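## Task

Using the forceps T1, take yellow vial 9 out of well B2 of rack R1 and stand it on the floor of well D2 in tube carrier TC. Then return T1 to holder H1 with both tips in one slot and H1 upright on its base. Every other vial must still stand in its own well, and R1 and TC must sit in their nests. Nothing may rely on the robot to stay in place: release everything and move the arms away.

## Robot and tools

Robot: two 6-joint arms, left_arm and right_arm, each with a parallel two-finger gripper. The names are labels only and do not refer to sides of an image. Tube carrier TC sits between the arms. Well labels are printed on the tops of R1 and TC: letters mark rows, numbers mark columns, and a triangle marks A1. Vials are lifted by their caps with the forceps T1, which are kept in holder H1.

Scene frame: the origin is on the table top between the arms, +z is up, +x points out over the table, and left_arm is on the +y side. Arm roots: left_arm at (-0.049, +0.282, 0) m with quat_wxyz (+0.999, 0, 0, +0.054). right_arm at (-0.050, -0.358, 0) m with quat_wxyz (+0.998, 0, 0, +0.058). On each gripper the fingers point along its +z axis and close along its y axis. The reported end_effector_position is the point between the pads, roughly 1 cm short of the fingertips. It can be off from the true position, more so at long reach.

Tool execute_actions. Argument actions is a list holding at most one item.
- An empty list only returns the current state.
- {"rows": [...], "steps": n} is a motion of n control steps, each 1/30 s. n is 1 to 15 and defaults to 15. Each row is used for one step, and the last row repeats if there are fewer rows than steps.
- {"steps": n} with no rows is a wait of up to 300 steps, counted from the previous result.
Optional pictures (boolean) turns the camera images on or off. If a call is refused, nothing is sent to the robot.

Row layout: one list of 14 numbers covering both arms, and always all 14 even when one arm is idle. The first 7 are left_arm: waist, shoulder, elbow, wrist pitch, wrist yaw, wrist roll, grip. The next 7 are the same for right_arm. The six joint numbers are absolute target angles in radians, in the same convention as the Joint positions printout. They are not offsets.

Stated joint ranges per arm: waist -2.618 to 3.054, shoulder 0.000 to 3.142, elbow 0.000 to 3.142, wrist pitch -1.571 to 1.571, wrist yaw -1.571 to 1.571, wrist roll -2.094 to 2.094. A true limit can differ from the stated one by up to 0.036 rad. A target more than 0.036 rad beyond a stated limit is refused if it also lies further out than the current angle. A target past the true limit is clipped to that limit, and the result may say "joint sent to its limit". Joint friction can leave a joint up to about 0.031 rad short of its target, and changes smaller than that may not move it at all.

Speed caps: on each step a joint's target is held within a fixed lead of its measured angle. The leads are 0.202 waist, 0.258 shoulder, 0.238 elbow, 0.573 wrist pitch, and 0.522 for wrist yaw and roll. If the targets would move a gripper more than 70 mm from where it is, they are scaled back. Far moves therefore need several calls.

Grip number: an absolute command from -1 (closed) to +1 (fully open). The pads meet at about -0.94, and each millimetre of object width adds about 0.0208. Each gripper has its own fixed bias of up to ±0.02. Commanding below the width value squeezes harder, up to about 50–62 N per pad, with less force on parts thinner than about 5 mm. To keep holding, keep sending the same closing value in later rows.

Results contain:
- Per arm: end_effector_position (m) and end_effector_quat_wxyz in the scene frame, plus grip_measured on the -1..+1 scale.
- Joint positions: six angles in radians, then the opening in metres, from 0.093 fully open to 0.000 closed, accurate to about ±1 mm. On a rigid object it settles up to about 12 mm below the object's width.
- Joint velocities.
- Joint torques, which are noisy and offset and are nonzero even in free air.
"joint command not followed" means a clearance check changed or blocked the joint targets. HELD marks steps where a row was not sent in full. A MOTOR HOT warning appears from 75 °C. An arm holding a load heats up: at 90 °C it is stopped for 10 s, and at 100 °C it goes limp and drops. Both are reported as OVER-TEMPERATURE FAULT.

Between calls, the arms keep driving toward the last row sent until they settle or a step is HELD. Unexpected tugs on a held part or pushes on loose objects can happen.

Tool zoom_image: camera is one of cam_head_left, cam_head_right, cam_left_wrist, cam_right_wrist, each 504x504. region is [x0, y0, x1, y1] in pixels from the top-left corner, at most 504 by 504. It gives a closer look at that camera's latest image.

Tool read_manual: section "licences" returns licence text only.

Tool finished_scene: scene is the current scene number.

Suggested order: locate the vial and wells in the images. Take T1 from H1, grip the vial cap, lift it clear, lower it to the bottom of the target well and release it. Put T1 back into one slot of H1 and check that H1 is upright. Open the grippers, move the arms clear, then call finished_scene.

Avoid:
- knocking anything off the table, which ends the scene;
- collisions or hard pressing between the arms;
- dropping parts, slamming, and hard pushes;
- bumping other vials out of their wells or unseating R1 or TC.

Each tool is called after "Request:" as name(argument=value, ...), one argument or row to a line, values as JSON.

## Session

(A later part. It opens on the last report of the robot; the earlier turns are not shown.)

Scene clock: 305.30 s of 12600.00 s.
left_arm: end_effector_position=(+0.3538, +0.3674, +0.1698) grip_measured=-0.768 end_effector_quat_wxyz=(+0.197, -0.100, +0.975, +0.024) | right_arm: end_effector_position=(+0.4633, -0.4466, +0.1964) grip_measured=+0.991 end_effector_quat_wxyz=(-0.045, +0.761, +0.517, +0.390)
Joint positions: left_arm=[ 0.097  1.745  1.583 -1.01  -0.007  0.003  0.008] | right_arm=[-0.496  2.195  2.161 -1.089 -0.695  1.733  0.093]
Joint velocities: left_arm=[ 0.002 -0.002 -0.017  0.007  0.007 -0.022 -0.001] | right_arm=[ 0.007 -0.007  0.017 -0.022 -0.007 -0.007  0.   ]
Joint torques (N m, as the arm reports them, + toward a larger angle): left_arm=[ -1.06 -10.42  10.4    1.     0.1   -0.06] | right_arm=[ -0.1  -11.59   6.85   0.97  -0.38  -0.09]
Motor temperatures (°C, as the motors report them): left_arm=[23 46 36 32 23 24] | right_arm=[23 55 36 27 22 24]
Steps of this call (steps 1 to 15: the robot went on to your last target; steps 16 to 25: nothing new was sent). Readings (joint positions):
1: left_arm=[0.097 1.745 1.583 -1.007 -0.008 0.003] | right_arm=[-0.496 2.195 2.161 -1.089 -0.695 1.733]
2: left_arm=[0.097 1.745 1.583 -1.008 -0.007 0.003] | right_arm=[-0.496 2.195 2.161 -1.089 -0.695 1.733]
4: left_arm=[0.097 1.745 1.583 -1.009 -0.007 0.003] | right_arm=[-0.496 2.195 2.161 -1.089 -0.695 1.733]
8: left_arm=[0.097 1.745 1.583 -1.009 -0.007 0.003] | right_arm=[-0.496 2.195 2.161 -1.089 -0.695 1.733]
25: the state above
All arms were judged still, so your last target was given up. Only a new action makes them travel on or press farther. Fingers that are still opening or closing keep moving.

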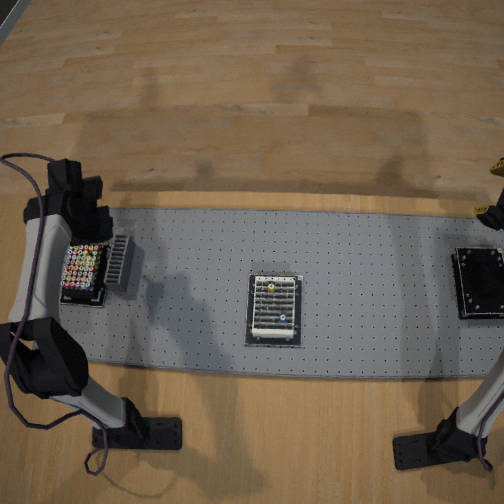

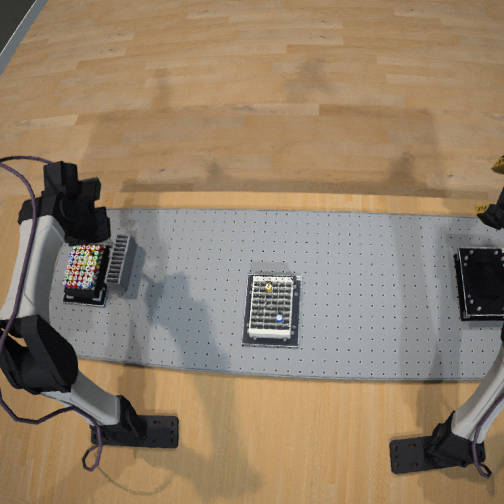

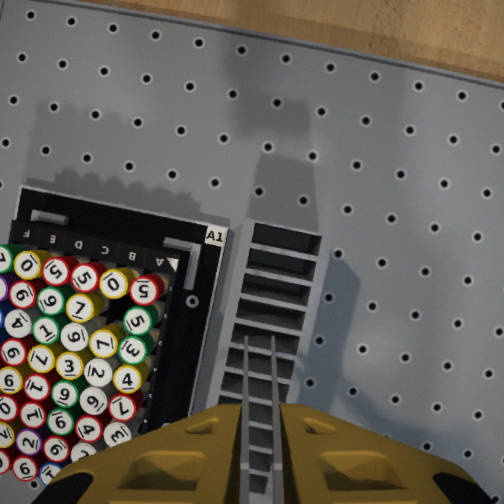

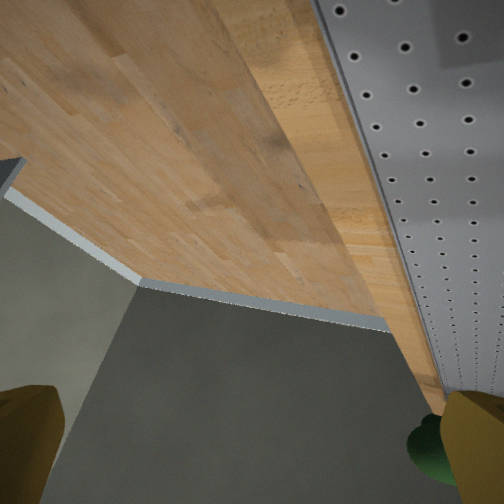

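Request:
execute_actions(
  actions=[
    {"rows":[[0.08,1.703,1.482,-0.925,0,0.12,-0.77,-0.496,2.195,2.161,-1.089,-0.695,1.733,1]],"steps":15},
  ],
  pictures=false,
)

Request:
execute_actions(
  actions=[
    {"steps":25},
  ],
)

Request:
zoom_image(
  camera="cam_left_wrist",
  region=[160, 220, 360, 420],
)

Scene clock: 310.20 s of 12600.00 s.
left_arm: end_effector_position=(+0.3480, +0.3631, +0.1539) grip_measured=-0.768 end_effector_quat_wxyz=(+0.194, -0.045, +0.979, +0.033) | right_arm: end_effector_position=(+0.4633, -0.4466, +0.1964) grip_measured=+0.991 end_effector_quat_wxyz=(-0.045, +0.761, +0.517, +0.390)
Joint positions: left_arm=[ 0.09   1.719  1.491 -0.946 -0.007  0.108  0.008] | right_arm=[-0.496  2.195  2.161 -1.089 -0.695  1.733  0.093]
Joint velocities: left_arm=[ 0.007 -0.002  0.002  0.022 -0.066 -0.11  -0.   ] | right_arm=[-0.032 -0.007 -0.017 -0.037 -0.037  0.11   0.   ]
Joint torques (N m, as the arm reports them, + toward a larger angle): left_arm=[ -1.21 -11.24   7.77   1.24   0.11   0.05] | right_arm=[ -0.08 -11.89   6.85   0.99  -0.36   0.02]
Motor temperatures (°C, as the motors report them): left_arm=[23 46 36 32 23 24] | right_arm=[23 55 36 27 22 24]
Steps of this call (steps 1 to 90: nothing new was sent; then 1.40 s passed at rest; steps 91 to 105: all 15 steps of this action). Readings (joint positions):
91: left_arm=[0.097 1.738 1.566 -0.991 -0.007 0.021] | right_arm=[-0.496 2.195 2.161 -1.089 -0.695 1.733]
92: left_arm=[0.096 1.728 1.540 -0.973 -0.007 0.039] | right_arm=[-0.496 2.195 2.161 -1.089 -0.695 1.733]
94: left_arm=[0.092 1.719 1.507 -0.968 -0.007 0.066] | right_arm=[-0.496 2.195 2.161 -1.089 -0.695 1.733]
98: left_arm=[0.090 1.719 1.491 -0.962 -0.007 0.093] | right_arm=[-0.496 2.195 2.161 -1.089 -0.695 1.733]
105: the state above

Scene clock: 311.03 s of 12600.00 s.
left_arm: end_effector_position=(+0.3487, +0.3632, +0.1542) grip_measured=-0.768 end_effector_quat_wxyz=(+0.195, -0.043, +0.979, +0.034) | right_arm: end_effector_position=(+0.4633, -0.4466, +0.1964) grip_measured=+0.991 end_effector_quat_wxyz=(-0.045, +0.761, +0.517, +0.390)
Joint positions: left_arm=[ 0.09   1.719  1.491 -0.943 -0.007  0.112  0.008] | right_arm=[-0.496  2.195  2.161 -1.089 -0.695  1.733  0.093]
Joint velocities: left_arm=[-0.007  0.012 -0.012 -0.095  0.051 -0.007  0.   ] | right_arm=[ 0.002 -0.007  0.002  0.037  0.037 -0.007 -0.   ]
Joint torques (N m, as the arm reports them, + toward a larger angle): left_arm=[ -1.12 -11.3    7.52   1.29   0.1    0.1 ] | right_arm=[ -0.21 -11.72   6.91   1.05  -0.33   0.02]
Motor temperatures (°C, as the motors report them): left_arm=[23 46 36 32 23 24] | right_arm=[23 55 36 27 22 24]
Steps of this call (steps 1 to 15: the robot went on to your last target; steps 16 to 25: nothing new was sent). Readings (joint positions):
1: left_arm=[0.090 1.719 1.491 -0.946 -0.007 0.109] | right_arm=[-0.496 2.195 2.161 -1.089 -0.695 1.733]
2: left_arm=[0.090 1.719 1.491 -0.945 -0.007 0.110] | right_arm=[-0.496 2.195 2.161 -1.089 -0.695 1.733]
4: left_arm=[0.090 1.719 1.491 -0.944 -0.007 0.111] | right_arm=[-0.496 2.195 2.161 -1.089 -0.695 1.733]
8: left_arm=[0.090 1.719 1.491 -0.944 -0.007 0.112] | right_arm=[-0.496 2.195 2.161 -1.089 -0.695 1.733]
25: the state above
All arms were judged still, so your last target was given up. Only a new action makes them travel on or press farther. Fingers that are still opening or closing keep moving.

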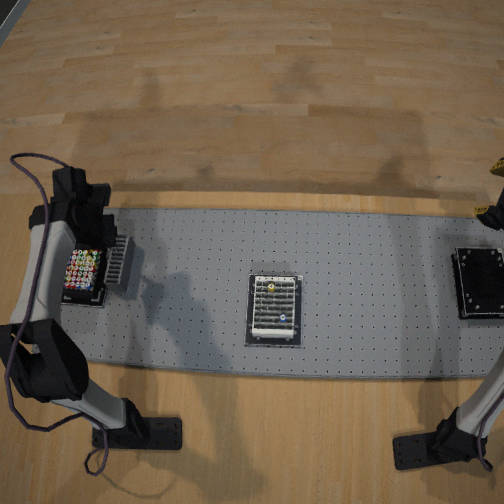

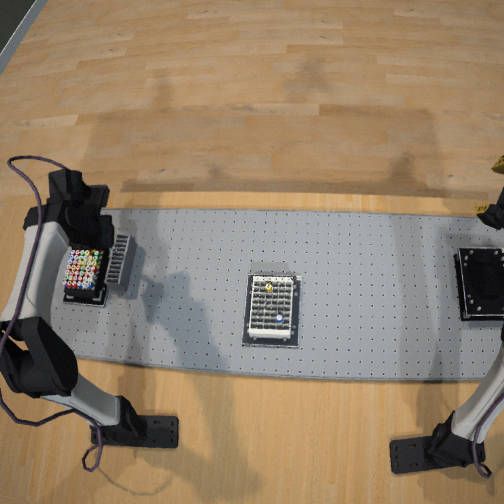

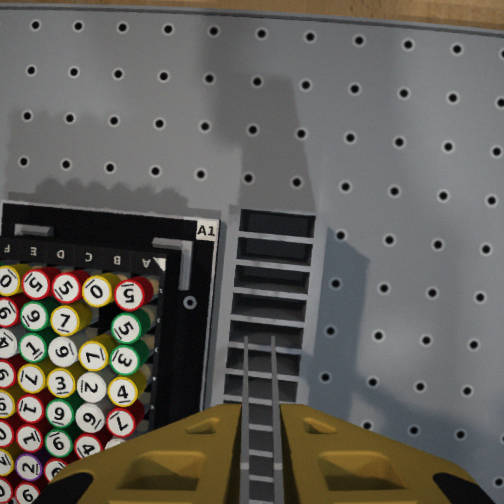

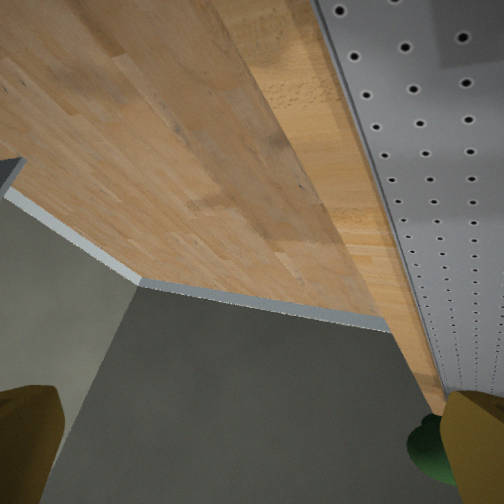

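Region (160, 220, 360, 420) of cam_left_wrist's 504x504 image, scaled by 2.520, with more detail than that image has.

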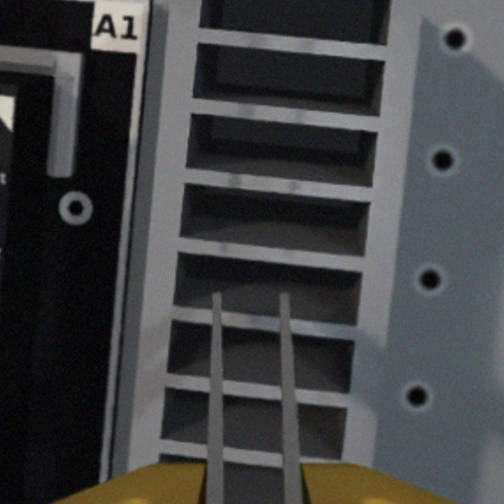

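Request:
execute_actions(
  actions=[
    {"rows":[[0.09,1.72,1.48,-0.91,0,0.12,-0.77,-0.496,2.195,2.161,-1.089,-0.695,1.733,1],[0.09,1.72,1.476,-0.90,0,0.12,-0.77,-0.496,2.195,2.161,-1.089,-0.695,1.733,1],[0.09,1.72,1.47,-0.89,0,0.12,-0.77,-0.496,2.195,2.161,-1.089,-0.695,1.733,1],[0.09,1.72,1.462,-0.882,0,0.12,-0.77,-0.496,2.195,2.161,-1.089,-0.695,1.733,1],[0.09,1.72,1.454,-0.874,0,0.12,-0.77,-0.496,2.195,2.161,-1.089,-0.695,1.733,1],[0.09,1.72,1.446,-0.866,0,0.12,-0.77,-0.496,2.195,2.161,-1.089,-0.695,1.733,1],[0.09,1.72,1.438,-0.858,0,0.12,-0.77,-0.496,2.195,2.161,-1.089,-0.695,1.733,1],[0.09,1.72,1.43,-0.85,0,0.12,-0.77,-0.496,2.195,2.161,-1.089,-0.695,1.733,1],[0.09,1.72,1.422,-0.842,0,0.12,-0.77,-0.496,2.195,2.161,-1.089,-0.695,1.733,1],[0.09,1.72,1.414,-0.834,0,0.12,-0.77,-0.496,2.195,2.161,-1.089,-0.695,1.733,1],[0.09,1.72,1.406,-0.826,0,0.12,-0.77,-0.496,2.195,2.161,-1.089,-0.695,1.733,1],[0.09,1.72,1.398,-0.818,0,0.12,-0.77,-0.496,2.195,2.161,-1.089,-0.695,1.733,1],[0.09,1.72,1.39,-0.81,0,0.12,-0.77,-0.496,2.195,2.161,-1.089,-0.695,1.733,1],[0.09,1.72,1.382,-0.802,0,0.12,-0.77,-0.496,2.195,2.161,-1.089,-0.695,1.733,1],[0.09,1.72,1.374,-0.794,0,0.12,-0.77,-0.496,2.195,2.161,-1.089,-0.695,1.733,1]],"steps":15},
  ],
  pictures=false,
)

Request:
execute_actions(
  actions=[
    {"rows":[[0.09,1.73,1.366,-0.785,0,0.12,-0.77,-0.496,2.195,2.161,-1.089,-0.695,1.733,1],[0.09,1.73,1.358,-0.776,0,0.12,-0.77,-0.496,2.195,2.161,-1.089,-0.695,1.733,1],[0.09,1.735,1.35,-0.767,0,0.12,-0.77,-0.496,2.195,2.161,-1.089,-0.695,1.733,1],[0.09,1.735,1.342,-0.758,0,0.12,-0.77,-0.496,2.195,2.161,-1.089,-0.695,1.733,1],[0.09,1.74,1.334,-0.749,0,0.12,-0.77,-0.496,2.195,2.161,-1.089,-0.695,1.733,1],[0.09,1.74,1.326,-0.74,0,0.12,-0.77,-0.496,2.195,2.161,-1.089,-0.695,1.733,1],[0.09,1.74,1.318,-0.731,0,0.12,-0.77,-0.496,2.195,2.161,-1.089,-0.695,1.733,1],[0.09,1.74,1.31,-0.727,0,0.12,-0.77,-0.496,2.195,2.161,-1.089,-0.695,1.733,1],[0.09,1.74,1.302,-0.727,0,0.12,-0.77,-0.496,2.195,2.161,-1.089,-0.695,1.733,1]],"steps":15},
  ],
  pictures=false,
)

Request:
execute_actions(
  actions=[
    {"steps":20},
  ],
)

Scene clock: 323.13 s of 12600.00 s.
left_arm: end_effector_position=(+0.3568, +0.3648, +0.1385) grip_measured=-0.768 end_effector_quat_wxyz=(+0.215, -0.043, +0.975, +0.037) | right_arm: end_effector_position=(+0.4633, -0.4466, +0.1964) grip_measured=+0.991 end_effector_quat_wxyz=(-0.045, +0.761, +0.517, +0.390)
Joint positions: left_arm=[ 0.09   1.719  1.413 -0.826 -0.007  0.112  0.008] | right_arm=[-0.496  2.195  2.161 -1.089 -0.695  1.733  0.093]
Joint velocities: left_arm=[ 0.002 -0.007 -0.183  0.33  -0.037 -0.007 -0.   ] | right_arm=[-0.012 -0.002  0.007 -0.007 -0.007  0.022  0.   ]
Joint torques (N m, as the arm reports them, + toward a larger angle): left_arm=[-0.56 -9.78  5.89  0.94  0.09  0.07] | right_arm=[ -0.18 -11.81   6.72   0.99  -0.41  -0.06]
Motor temperatures (°C, as the motors report them): left_arm=[23 47 36 32 23 24] | right_arm=[23 56 36 27 22 24]
Steps of this call (steps 1 to 90: nothing new was sent; then 8.60 s passed at rest; steps 91 to 105: all 15 steps of this action). Readings (joint positions):
91: left_arm=[0.090 1.719 1.491 -0.942 -0.007 0.112] | right_arm=[-0.496 2.195 2.161 -1.089 -0.695 1.733]
92: left_arm=[0.090 1.719 1.491 -0.939 -0.007 0.112] | right_arm=[-0.496 2.195 2.161 -1.089 -0.695 1.733]
94: left_arm=[0.090 1.719 1.488 -0.926 -0.007 0.112] | right_arm=[-0.496 2.195 2.161 -1.089 -0.695 1.733]
98: left_arm=[0.090 1.719 1.460 -0.894 -0.007 0.112] | right_arm=[-0.496 2.195 2.161 -1.089 -0.695 1.733]
105: the state above

Scene clock: 323.63 s of 12600.00 s.
left_arm: end_effector_position=(+0.3511, +0.3636, +0.1060) grip_measured=-0.768 end_effector_quat_wxyz=(+0.201, -0.043, +0.978, +0.034) | right_arm: end_effector_position=(+0.4633, -0.4466, +0.1964) grip_measured=+0.991 end_effector_quat_wxyz=(-0.045, +0.761, +0.517, +0.390)
Joint positions: left_arm=[ 0.09   1.735  1.313 -0.739 -0.006  0.112  0.008] | right_arm=[-0.496  2.195  2.161 -1.089 -0.695  1.733  0.093]
Joint velocities: left_arm=[ 0.002  0.042 -0.012 -0.007  0.037 -0.081  0.001] | right_arm=[ 0.002 -0.017 -0.002  0.066  0.007 -0.022 -0.   ]
Joint torques (N m, as the arm reports them, + toward a larger angle): left_arm=[-0.52 -9.81  7.48  1.22  0.1   0.08] | right_arm=[ -0.13 -11.72   7.11   0.99  -0.34  -0.06]
Motor temperatures (°C, as the motors report them): left_arm=[23 47 36 32 23 24] | right_arm=[23 56 36 27 22 24]
Steps of this call (steps 1 to 15: all 15 steps of this action). Readings (joint positions):
1: left_arm=[0.090 1.719 1.407 -0.814 -0.007 0.112] | right_arm=[-0.496 2.195 2.161 -1.089 -0.695 1.733]
2: left_arm=[0.090 1.719 1.399 -0.803 -0.007 0.112] | right_arm=[-0.496 2.195 2.161 -1.089 -0.695 1.733]
4: left_arm=[0.090 1.719 1.383 -0.782 -0.007 0.112] | right_arm=[-0.496 2.195 2.161 -1.089 -0.695 1.733]
8: left_arm=[0.090 1.719 1.349 -0.745 -0.006 0.112] | right_arm=[-0.496 2.195 2.161 -1.089 -0.695 1.733]
15: the state above

Scene clock: 324.30 s of 12600.00 s.
left_arm: end_effector_position=(+0.3510, +0.3636, +0.1058) grip_measured=-0.768 end_effector_quat_wxyz=(+0.200, -0.043, +0.978, +0.034) | right_arm: end_effector_position=(+0.4633, -0.4466, +0.1964) grip_measured=+0.991 end_effector_quat_wxyz=(-0.045, +0.761, +0.517, +0.390)
Joint positions: left_arm=[ 0.09   1.736  1.313 -0.739 -0.006  0.112  0.008] | right_arm=[-0.496  2.195  2.161 -1.089 -0.695  1.733  0.093]
Joint velocities: left_arm=[ 0.007  0.002 -0.002 -0.037 -0.007  0.037 -0.001] | right_arm=[-0.007 -0.027 -0.022 -0.095  0.007 -0.066  0.001]
Joint torques (N m, as the arm reports them, + toward a larger angle): left_arm=[-0.52 -9.56  7.39  1.22  0.11  0.11] | right_arm=[ -0.18 -11.61   7.13   1.07  -0.4   -0.05]
Motor temperatures (°C, as the motors report them): left_arm=[23 47 36 32 23 24] | right_arm=[23 56 36 27 22 24]
Steps of this call (steps 1 to 15: the robot went on to your last target; steps 16 to 20: nothing new was sent). Readings (joint positions):
1: left_arm=[0.090 1.736 1.313 -0.739 -0.006 0.112] | right_arm=[-0.496 2.195 2.161 -1.089 -0.695 1.733]
2: left_arm=[0.090 1.736 1.313 -0.739 -0.006 0.112] | right_arm=[-0.496 2.195 2.161 -1.089 -0.695 1.733]
4: left_arm=[0.090 1.736 1.313 -0.739 -0.006 0.112] | right_arm=[-0.496 2.195 2.161 -1.089 -0.695 1.733]
8: left_arm=[0.090 1.736 1.313 -0.739 -0.006 0.112] | right_arm=[-0.496 2.195 2.161 -1.089 -0.695 1.733]
20: the state above
All arms were judged still, so your last target was given up. Only a new action makes them travel on or press farther. Fingers that are still opening or closing keep moving.

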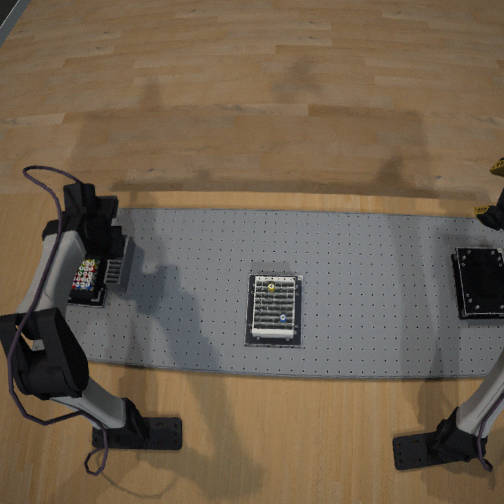

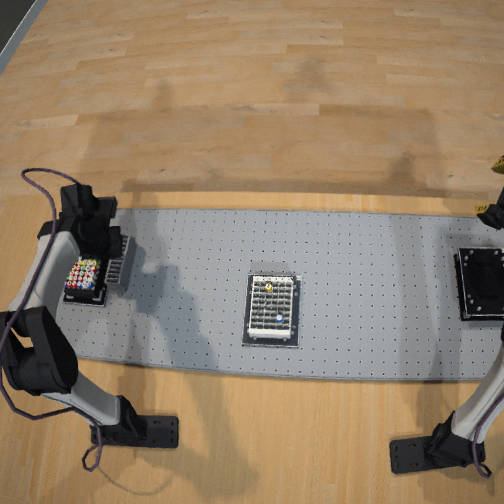

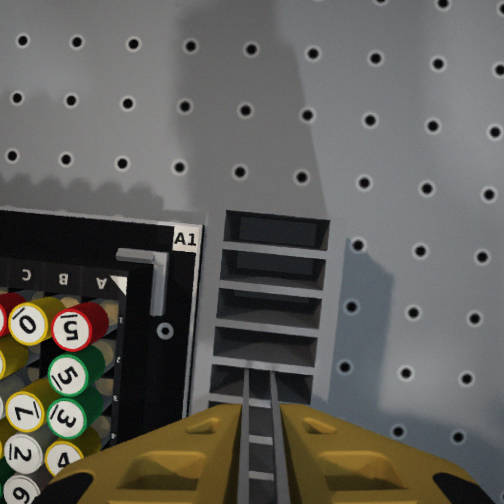

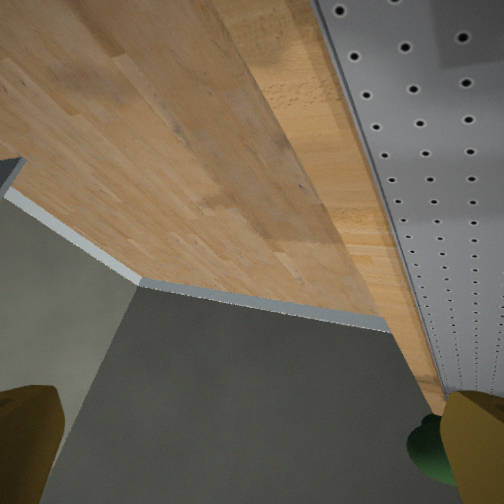

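Seems in slot 5. Release and lift.

Request:
execute_actions(
  actions=[
    {"rows":[[0.09,1.736,1.313,-0.739,0,0.12,0.3,-0.496,2.195,2.161,-1.089,-0.695,1.733,1]],"steps":15},
  ],
  pictures=false,
)

Request:
execute_actions(
  actions=[
    {"rows":[[0.09,1.72,1.70,-1.15,0,0.12,0.3,-0.496,2.195,2.161,-1.089,-0.695,1.733,1]],"steps":15},
  ],
  pictures=false,
)

Request:
execute_actions(
  actions=[
    {"rows":[[0.09,1.55,1.70,-1.35,0,0.12,0.3,-0.496,2.195,2.161,-1.089,-0.695,1.733,1]],"steps":15},
  ],
  pictures=false,
)

Request:
execute_actions(
  actions=[
    {"steps":25},
  ],
)

Scene clock: 328.57 s of 12600.00 s.
left_arm: end_effector_position=(+0.3510, +0.3636, +0.1058) grip_measured=+0.299 end_effector_quat_wxyz=(+0.200, -0.043, +0.978, +0.034) | right_arm: end_effector_position=(+0.4633, -0.4466, +0.1964) grip_measured=+0.991 end_effector_quat_wxyz=(-0.045, +0.761, +0.517, +0.390)
Joint positions: left_arm=[ 0.09   1.736  1.313 -0.739 -0.006  0.112  0.06 ] | right_arm=[-0.496  2.195  2.161 -1.089 -0.695  1.733  0.093]
Joint velocities: left_arm=[-0.017  0.002  0.017 -0.066 -0.007 -0.037 -0.001] | right_arm=[-0.017 -0.002  0.012  0.022  0.022 -0.007 -0.001]
Joint torques (N m, as the arm reports them, + toward a larger angle): left_arm=[ -0.62 -10.01   8.25   1.12   0.1    0.07] | right_arm=[  0.   -11.75   6.97   1.06  -0.38   0.  ]
Motor temperatures (°C, as the motors report them): left_arm=[23 46 36 32 23 24] | right_arm=[23 56 36 27 22 24]
Steps of this call (steps 1 to 90: nothing new was sent; then 0.77 s passed at rest; steps 91 to 105: all 15 steps of this action). Readings (joint positions):
91: left_arm=[0.090 1.736 1.313 -0.739 -0.006 0.112] | right_arm=[-0.496 2.195 2.161 -1.089 -0.695 1.733]
92: left_arm=[0.090 1.736 1.313 -0.739 -0.006 0.112] | right_arm=[-0.496 2.195 2.161 -1.089 -0.695 1.733]
94: left_arm=[0.090 1.736 1.313 -0.739 -0.006 0.112] | right_arm=[-0.496 2.195 2.161 -1.089 -0.695 1.733]
98: left_arm=[0.090 1.736 1.313 -0.739 -0.006 0.112] | right_arm=[-0.496 2.195 2.161 -1.089 -0.695 1.733]
105: the state above

Scene clock: 329.07 s of 12600.00 s.
left_arm: end_effector_position=(+0.3498, +0.3634, +0.2141) grip_measured=+0.299 end_effector_quat_wxyz=(+0.217, -0.043, +0.975, +0.037) | right_arm: end_effector_position=(+0.4633, -0.4466, +0.1964) grip_measured=+0.991 end_effector_quat_wxyz=(-0.045, +0.761, +0.517, +0.390)
Joint positions: left_arm=[ 0.09   1.711  1.703 -1.119 -0.006  0.112  0.06 ] | right_arm=[-0.496  2.195  2.161 -1.089 -0.695  1.733  0.093]
Joint velocities: left_arm=[-0.017  0.061 -0.012 -0.256 -0.007 -0.022 -0.001] | right_arm=[ 0.002 -0.012 -0.012  0.051 -0.051 -0.037 -0.   ]
Joint torques (N m, as the arm reports them, + toward a larger angle): left_arm=[-0.58 -9.18  8.07  1.09  0.11  0.07] | right_arm=[ -0.04 -11.81   7.04   1.04  -0.34  -0.01]
Motor temperatures (°C, as the motors report them): left_arm=[23 46 36 32 23 24] | right_arm=[23 56 36 27 22 24]
Steps of this call (steps 1 to 15: all 15 steps of this action). Readings (joint positions):
1: left_arm=[0.090 1.744 1.356 -0.813 -0.006 0.112] | right_arm=[-0.496 2.195 2.161 -1.089 -0.695 1.733]
2: left_arm=[0.090 1.757 1.421 -0.902 -0.006 0.112] | right_arm=[-0.496 2.195 2.161 -1.089 -0.695 1.733]
4: left_arm=[0.090 1.761 1.561 -0.999 -0.006 0.112] | right_arm=[-0.496 2.195 2.161 -1.089 -0.695 1.733]
8: left_arm=[0.090 1.712 1.698 -1.045 -0.006 0.112] | right_arm=[-0.496 2.195 2.161 -1.089 -0.695 1.733]
15: the state above

Scene clock: 329.57 s of 12600.00 s.
left_arm: end_effector_position=(+0.2819, +0.3497, +0.2495) grip_measured=+0.299 end_effector_quat_wxyz=(+0.191, -0.043, +0.980, +0.033) | right_arm: end_effector_position=(+0.4633, -0.4466, +0.1964) grip_measured=+0.991 end_effector_quat_wxyz=(-0.045, +0.761, +0.517, +0.390)
Joint positions: left_arm=[ 0.09   1.541  1.692 -1.332 -0.006  0.112  0.06 ] | right_arm=[-0.496  2.195  2.161 -1.089 -0.695  1.733  0.093]
Joint velocities: left_arm=[-0.007 -0.027  0.012 -0.037 -0.037 -0.022 -0.001] | right_arm=[ 0.007  0.002  0.002 -0.051 -0.037  0.022 -0.   ]
Joint torques (N m, as the arm reports them, + toward a larger angle): left_arm=[-0.72 -6.47  8.4   0.96  0.13  0.08] | right_arm=[ -0.21 -11.7    6.67   1.06  -0.35  -0.03]
Motor temperatures (°C, as the motors report them): left_arm=[23 46 36 32 23 24] | right_arm=[23 56 36 27 22 24]
Steps of this call (steps 1 to 15: all 15 steps of this action). Readings (joint positions):
1: left_arm=[0.090 1.701 1.701 -1.137 -0.006 0.112] | right_arm=[-0.496 2.195 2.161 -1.089 -0.695 1.733]
2: left_arm=[0.090 1.680 1.695 -1.174 -0.006 0.112] | right_arm=[-0.496 2.195 2.161 -1.089 -0.695 1.733]
4: left_arm=[0.090 1.618 1.692 -1.243 -0.006 0.112] | right_arm=[-0.496 2.195 2.161 -1.089 -0.695 1.733]
8: left_arm=[0.090 1.533 1.692 -1.303 -0.006 0.112] | right_arm=[-0.496 2.195 2.161 -1.089 -0.695 1.733]
15: the state above

Scene clock: 330.40 s of 12600.00 s.
left_arm: end_effector_position=(+0.2807, +0.3495, +0.2489) grip_measured=+0.299 end_effector_quat_wxyz=(+0.188, -0.043, +0.981, +0.033) | right_arm: end_effector_position=(+0.4633, -0.4466, +0.1964) grip_measured=+0.991 end_effector_quat_wxyz=(-0.045, +0.761, +0.517, +0.390)
Joint positions: left_arm=[ 0.09   1.541  1.692 -1.338 -0.006  0.112  0.06 ] | right_arm=[-0.496  2.195  2.161 -1.089 -0.695  1.733  0.093]
Joint velocities: left_arm=[-0.002 -0.012 -0.012 -0.022 -0.022  0.022 -0.   ] | right_arm=[-0.002 -0.012  0.002  0.066 -0.037 -0.095 -0.001]
Joint torques (N m, as the arm reports them, + toward a larger angle): left_arm=[-0.46 -6.46  8.39  0.93  0.12  0.06] | right_arm=[ -0.02 -11.86   6.85   0.99  -0.38  -0.08]
Motor temperatures (°C, as the motors report them): left_arm=[23 46 36 32 23 24] | right_arm=[23 56 36 27 22 24]
Steps of this call (steps 1 to 15: the robot went on to your last target; steps 16 to 25: nothing new was sent). Readings (joint positions):
1: left_arm=[0.090 1.541 1.692 -1.334 -0.006 0.112] | right_arm=[-0.496 2.195 2.161 -1.089 -0.695 1.733]
2: left_arm=[0.090 1.541 1.692 -1.335 -0.006 0.112] | right_arm=[-0.496 2.195 2.161 -1.089 -0.695 1.733]
4: left_arm=[0.090 1.541 1.692 -1.336 -0.006 0.112] | right_arm=[-0.496 2.195 2.161 -1.089 -0.695 1.733]
8: left_arm=[0.090 1.541 1.692 -1.337 -0.006 0.112] | right_arm=[-0.496 2.195 2.161 -1.089 -0.695 1.733]
25: the state above
All arms were judged still, so your last target was given up. Only a new action makes them travel on or press farther. Fingers that are still opening or closing keep moving.

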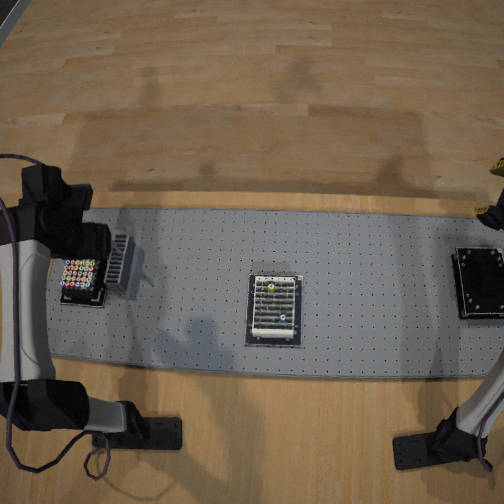

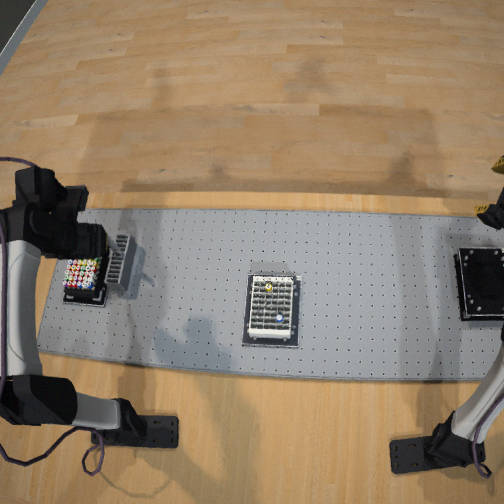

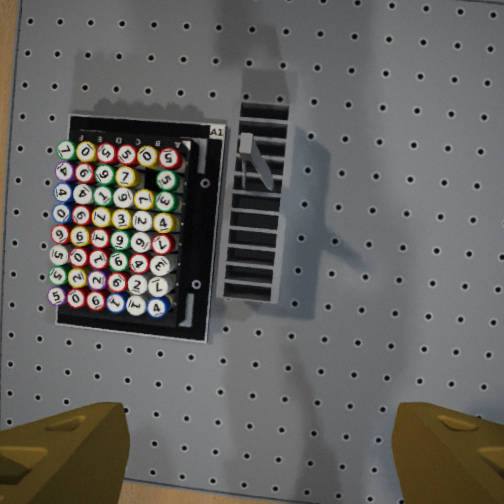

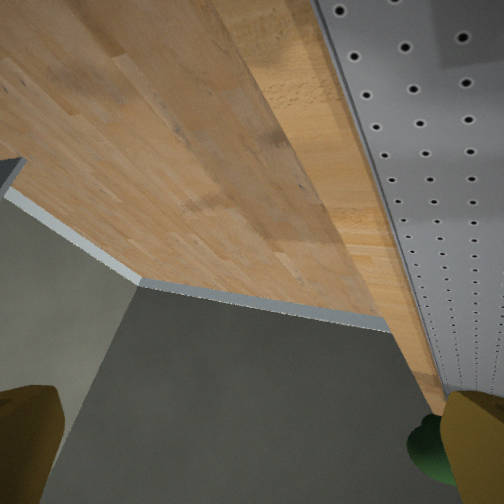

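Request:
execute_actions(
  actions=[],
)

Scene clock: 332.70 s of 12600.00 s.
left_arm: end_effector_position=(+0.2807, +0.3495, +0.2489) grip_measured=+0.299 end_effector_quat_wxyz=(+0.188, -0.043, +0.981, +0.033) | right_arm: end_effector_position=(+0.4633, -0.4466, +0.1964) grip_measured=+0.991 end_effector_quat_wxyz=(-0.045, +0.761, +0.517, +0.390)
Joint positions: left_arm=[ 0.09   1.541  1.692 -1.338 -0.006  0.112  0.06 ] | right_arm=[-0.496  2.195  2.161 -1.089 -0.695  1.733  0.093]
Joint velocities: left_arm=[-0.002  0.012  0.002  0.007 -0.022 -0.022 -0.001] | right_arm=[ 0.002 -0.007 -0.012  0.051  0.022 -0.037 -0.001]
Joint torques (N m, as the arm reports them, + toward a larger angle): left_arm=[-0.56 -6.47  8.37  0.94  0.11  0.08] | right_arm=[ -0.08 -11.8    6.76   0.99  -0.38  -0.07]
Motor temperatures (°C, as the motors report them): left_arm=[23 46 36 32 23 24] | right_arm=[23 56 36 27 22 24]
Steps of this call (steps 1 to 69: nothing new was sent). Readings (joint positions):
1: left_arm=[0.090 1.541 1.692 -1.338 -0.006 0.112] | right_arm=[-0.496 2.195 2.161 -1.089 -0.695 1.733]
2: left_arm=[0.090 1.541 1.692 -1.338 -0.006 0.112] | right_arm=[-0.496 2.195 2.161 -1.089 -0.695 1.733]
4: left_arm=[0.090 1.541 1.692 -1.338 -0.006 0.112] | right_arm=[-0.496 2.195 2.161 -1.089 -0.695 1.733]
8: left_arm=[0.090 1.541 1.692 -1.338 -0.006 0.112] | right_arm=[-0.496 2.195 2.161 -1.089 -0.695 1.733]
69: the state above

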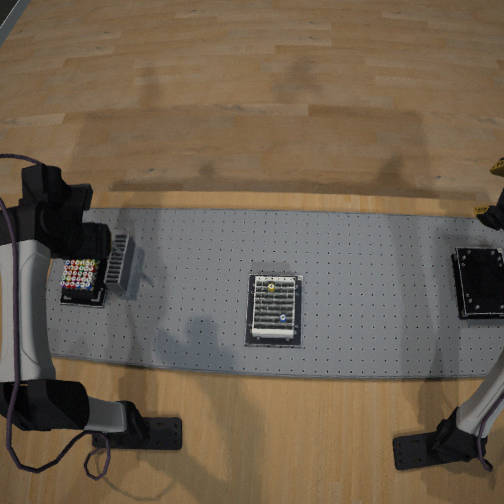

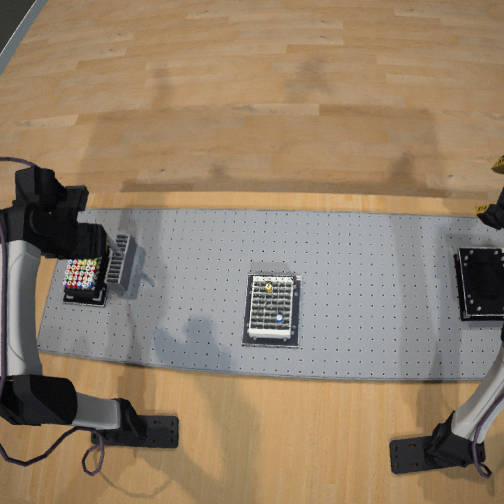

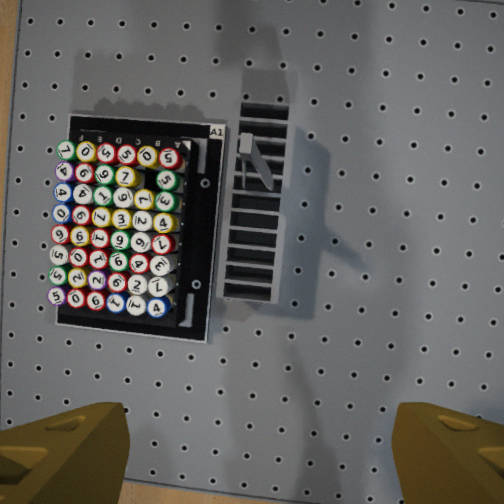

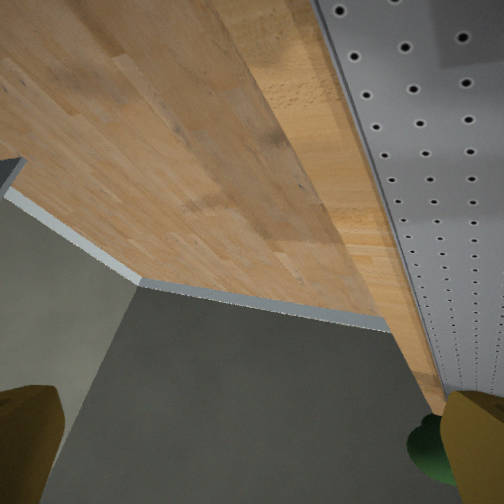

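Request:
finished_scene(
  scene=2,
)

The scene is finished: the task was done.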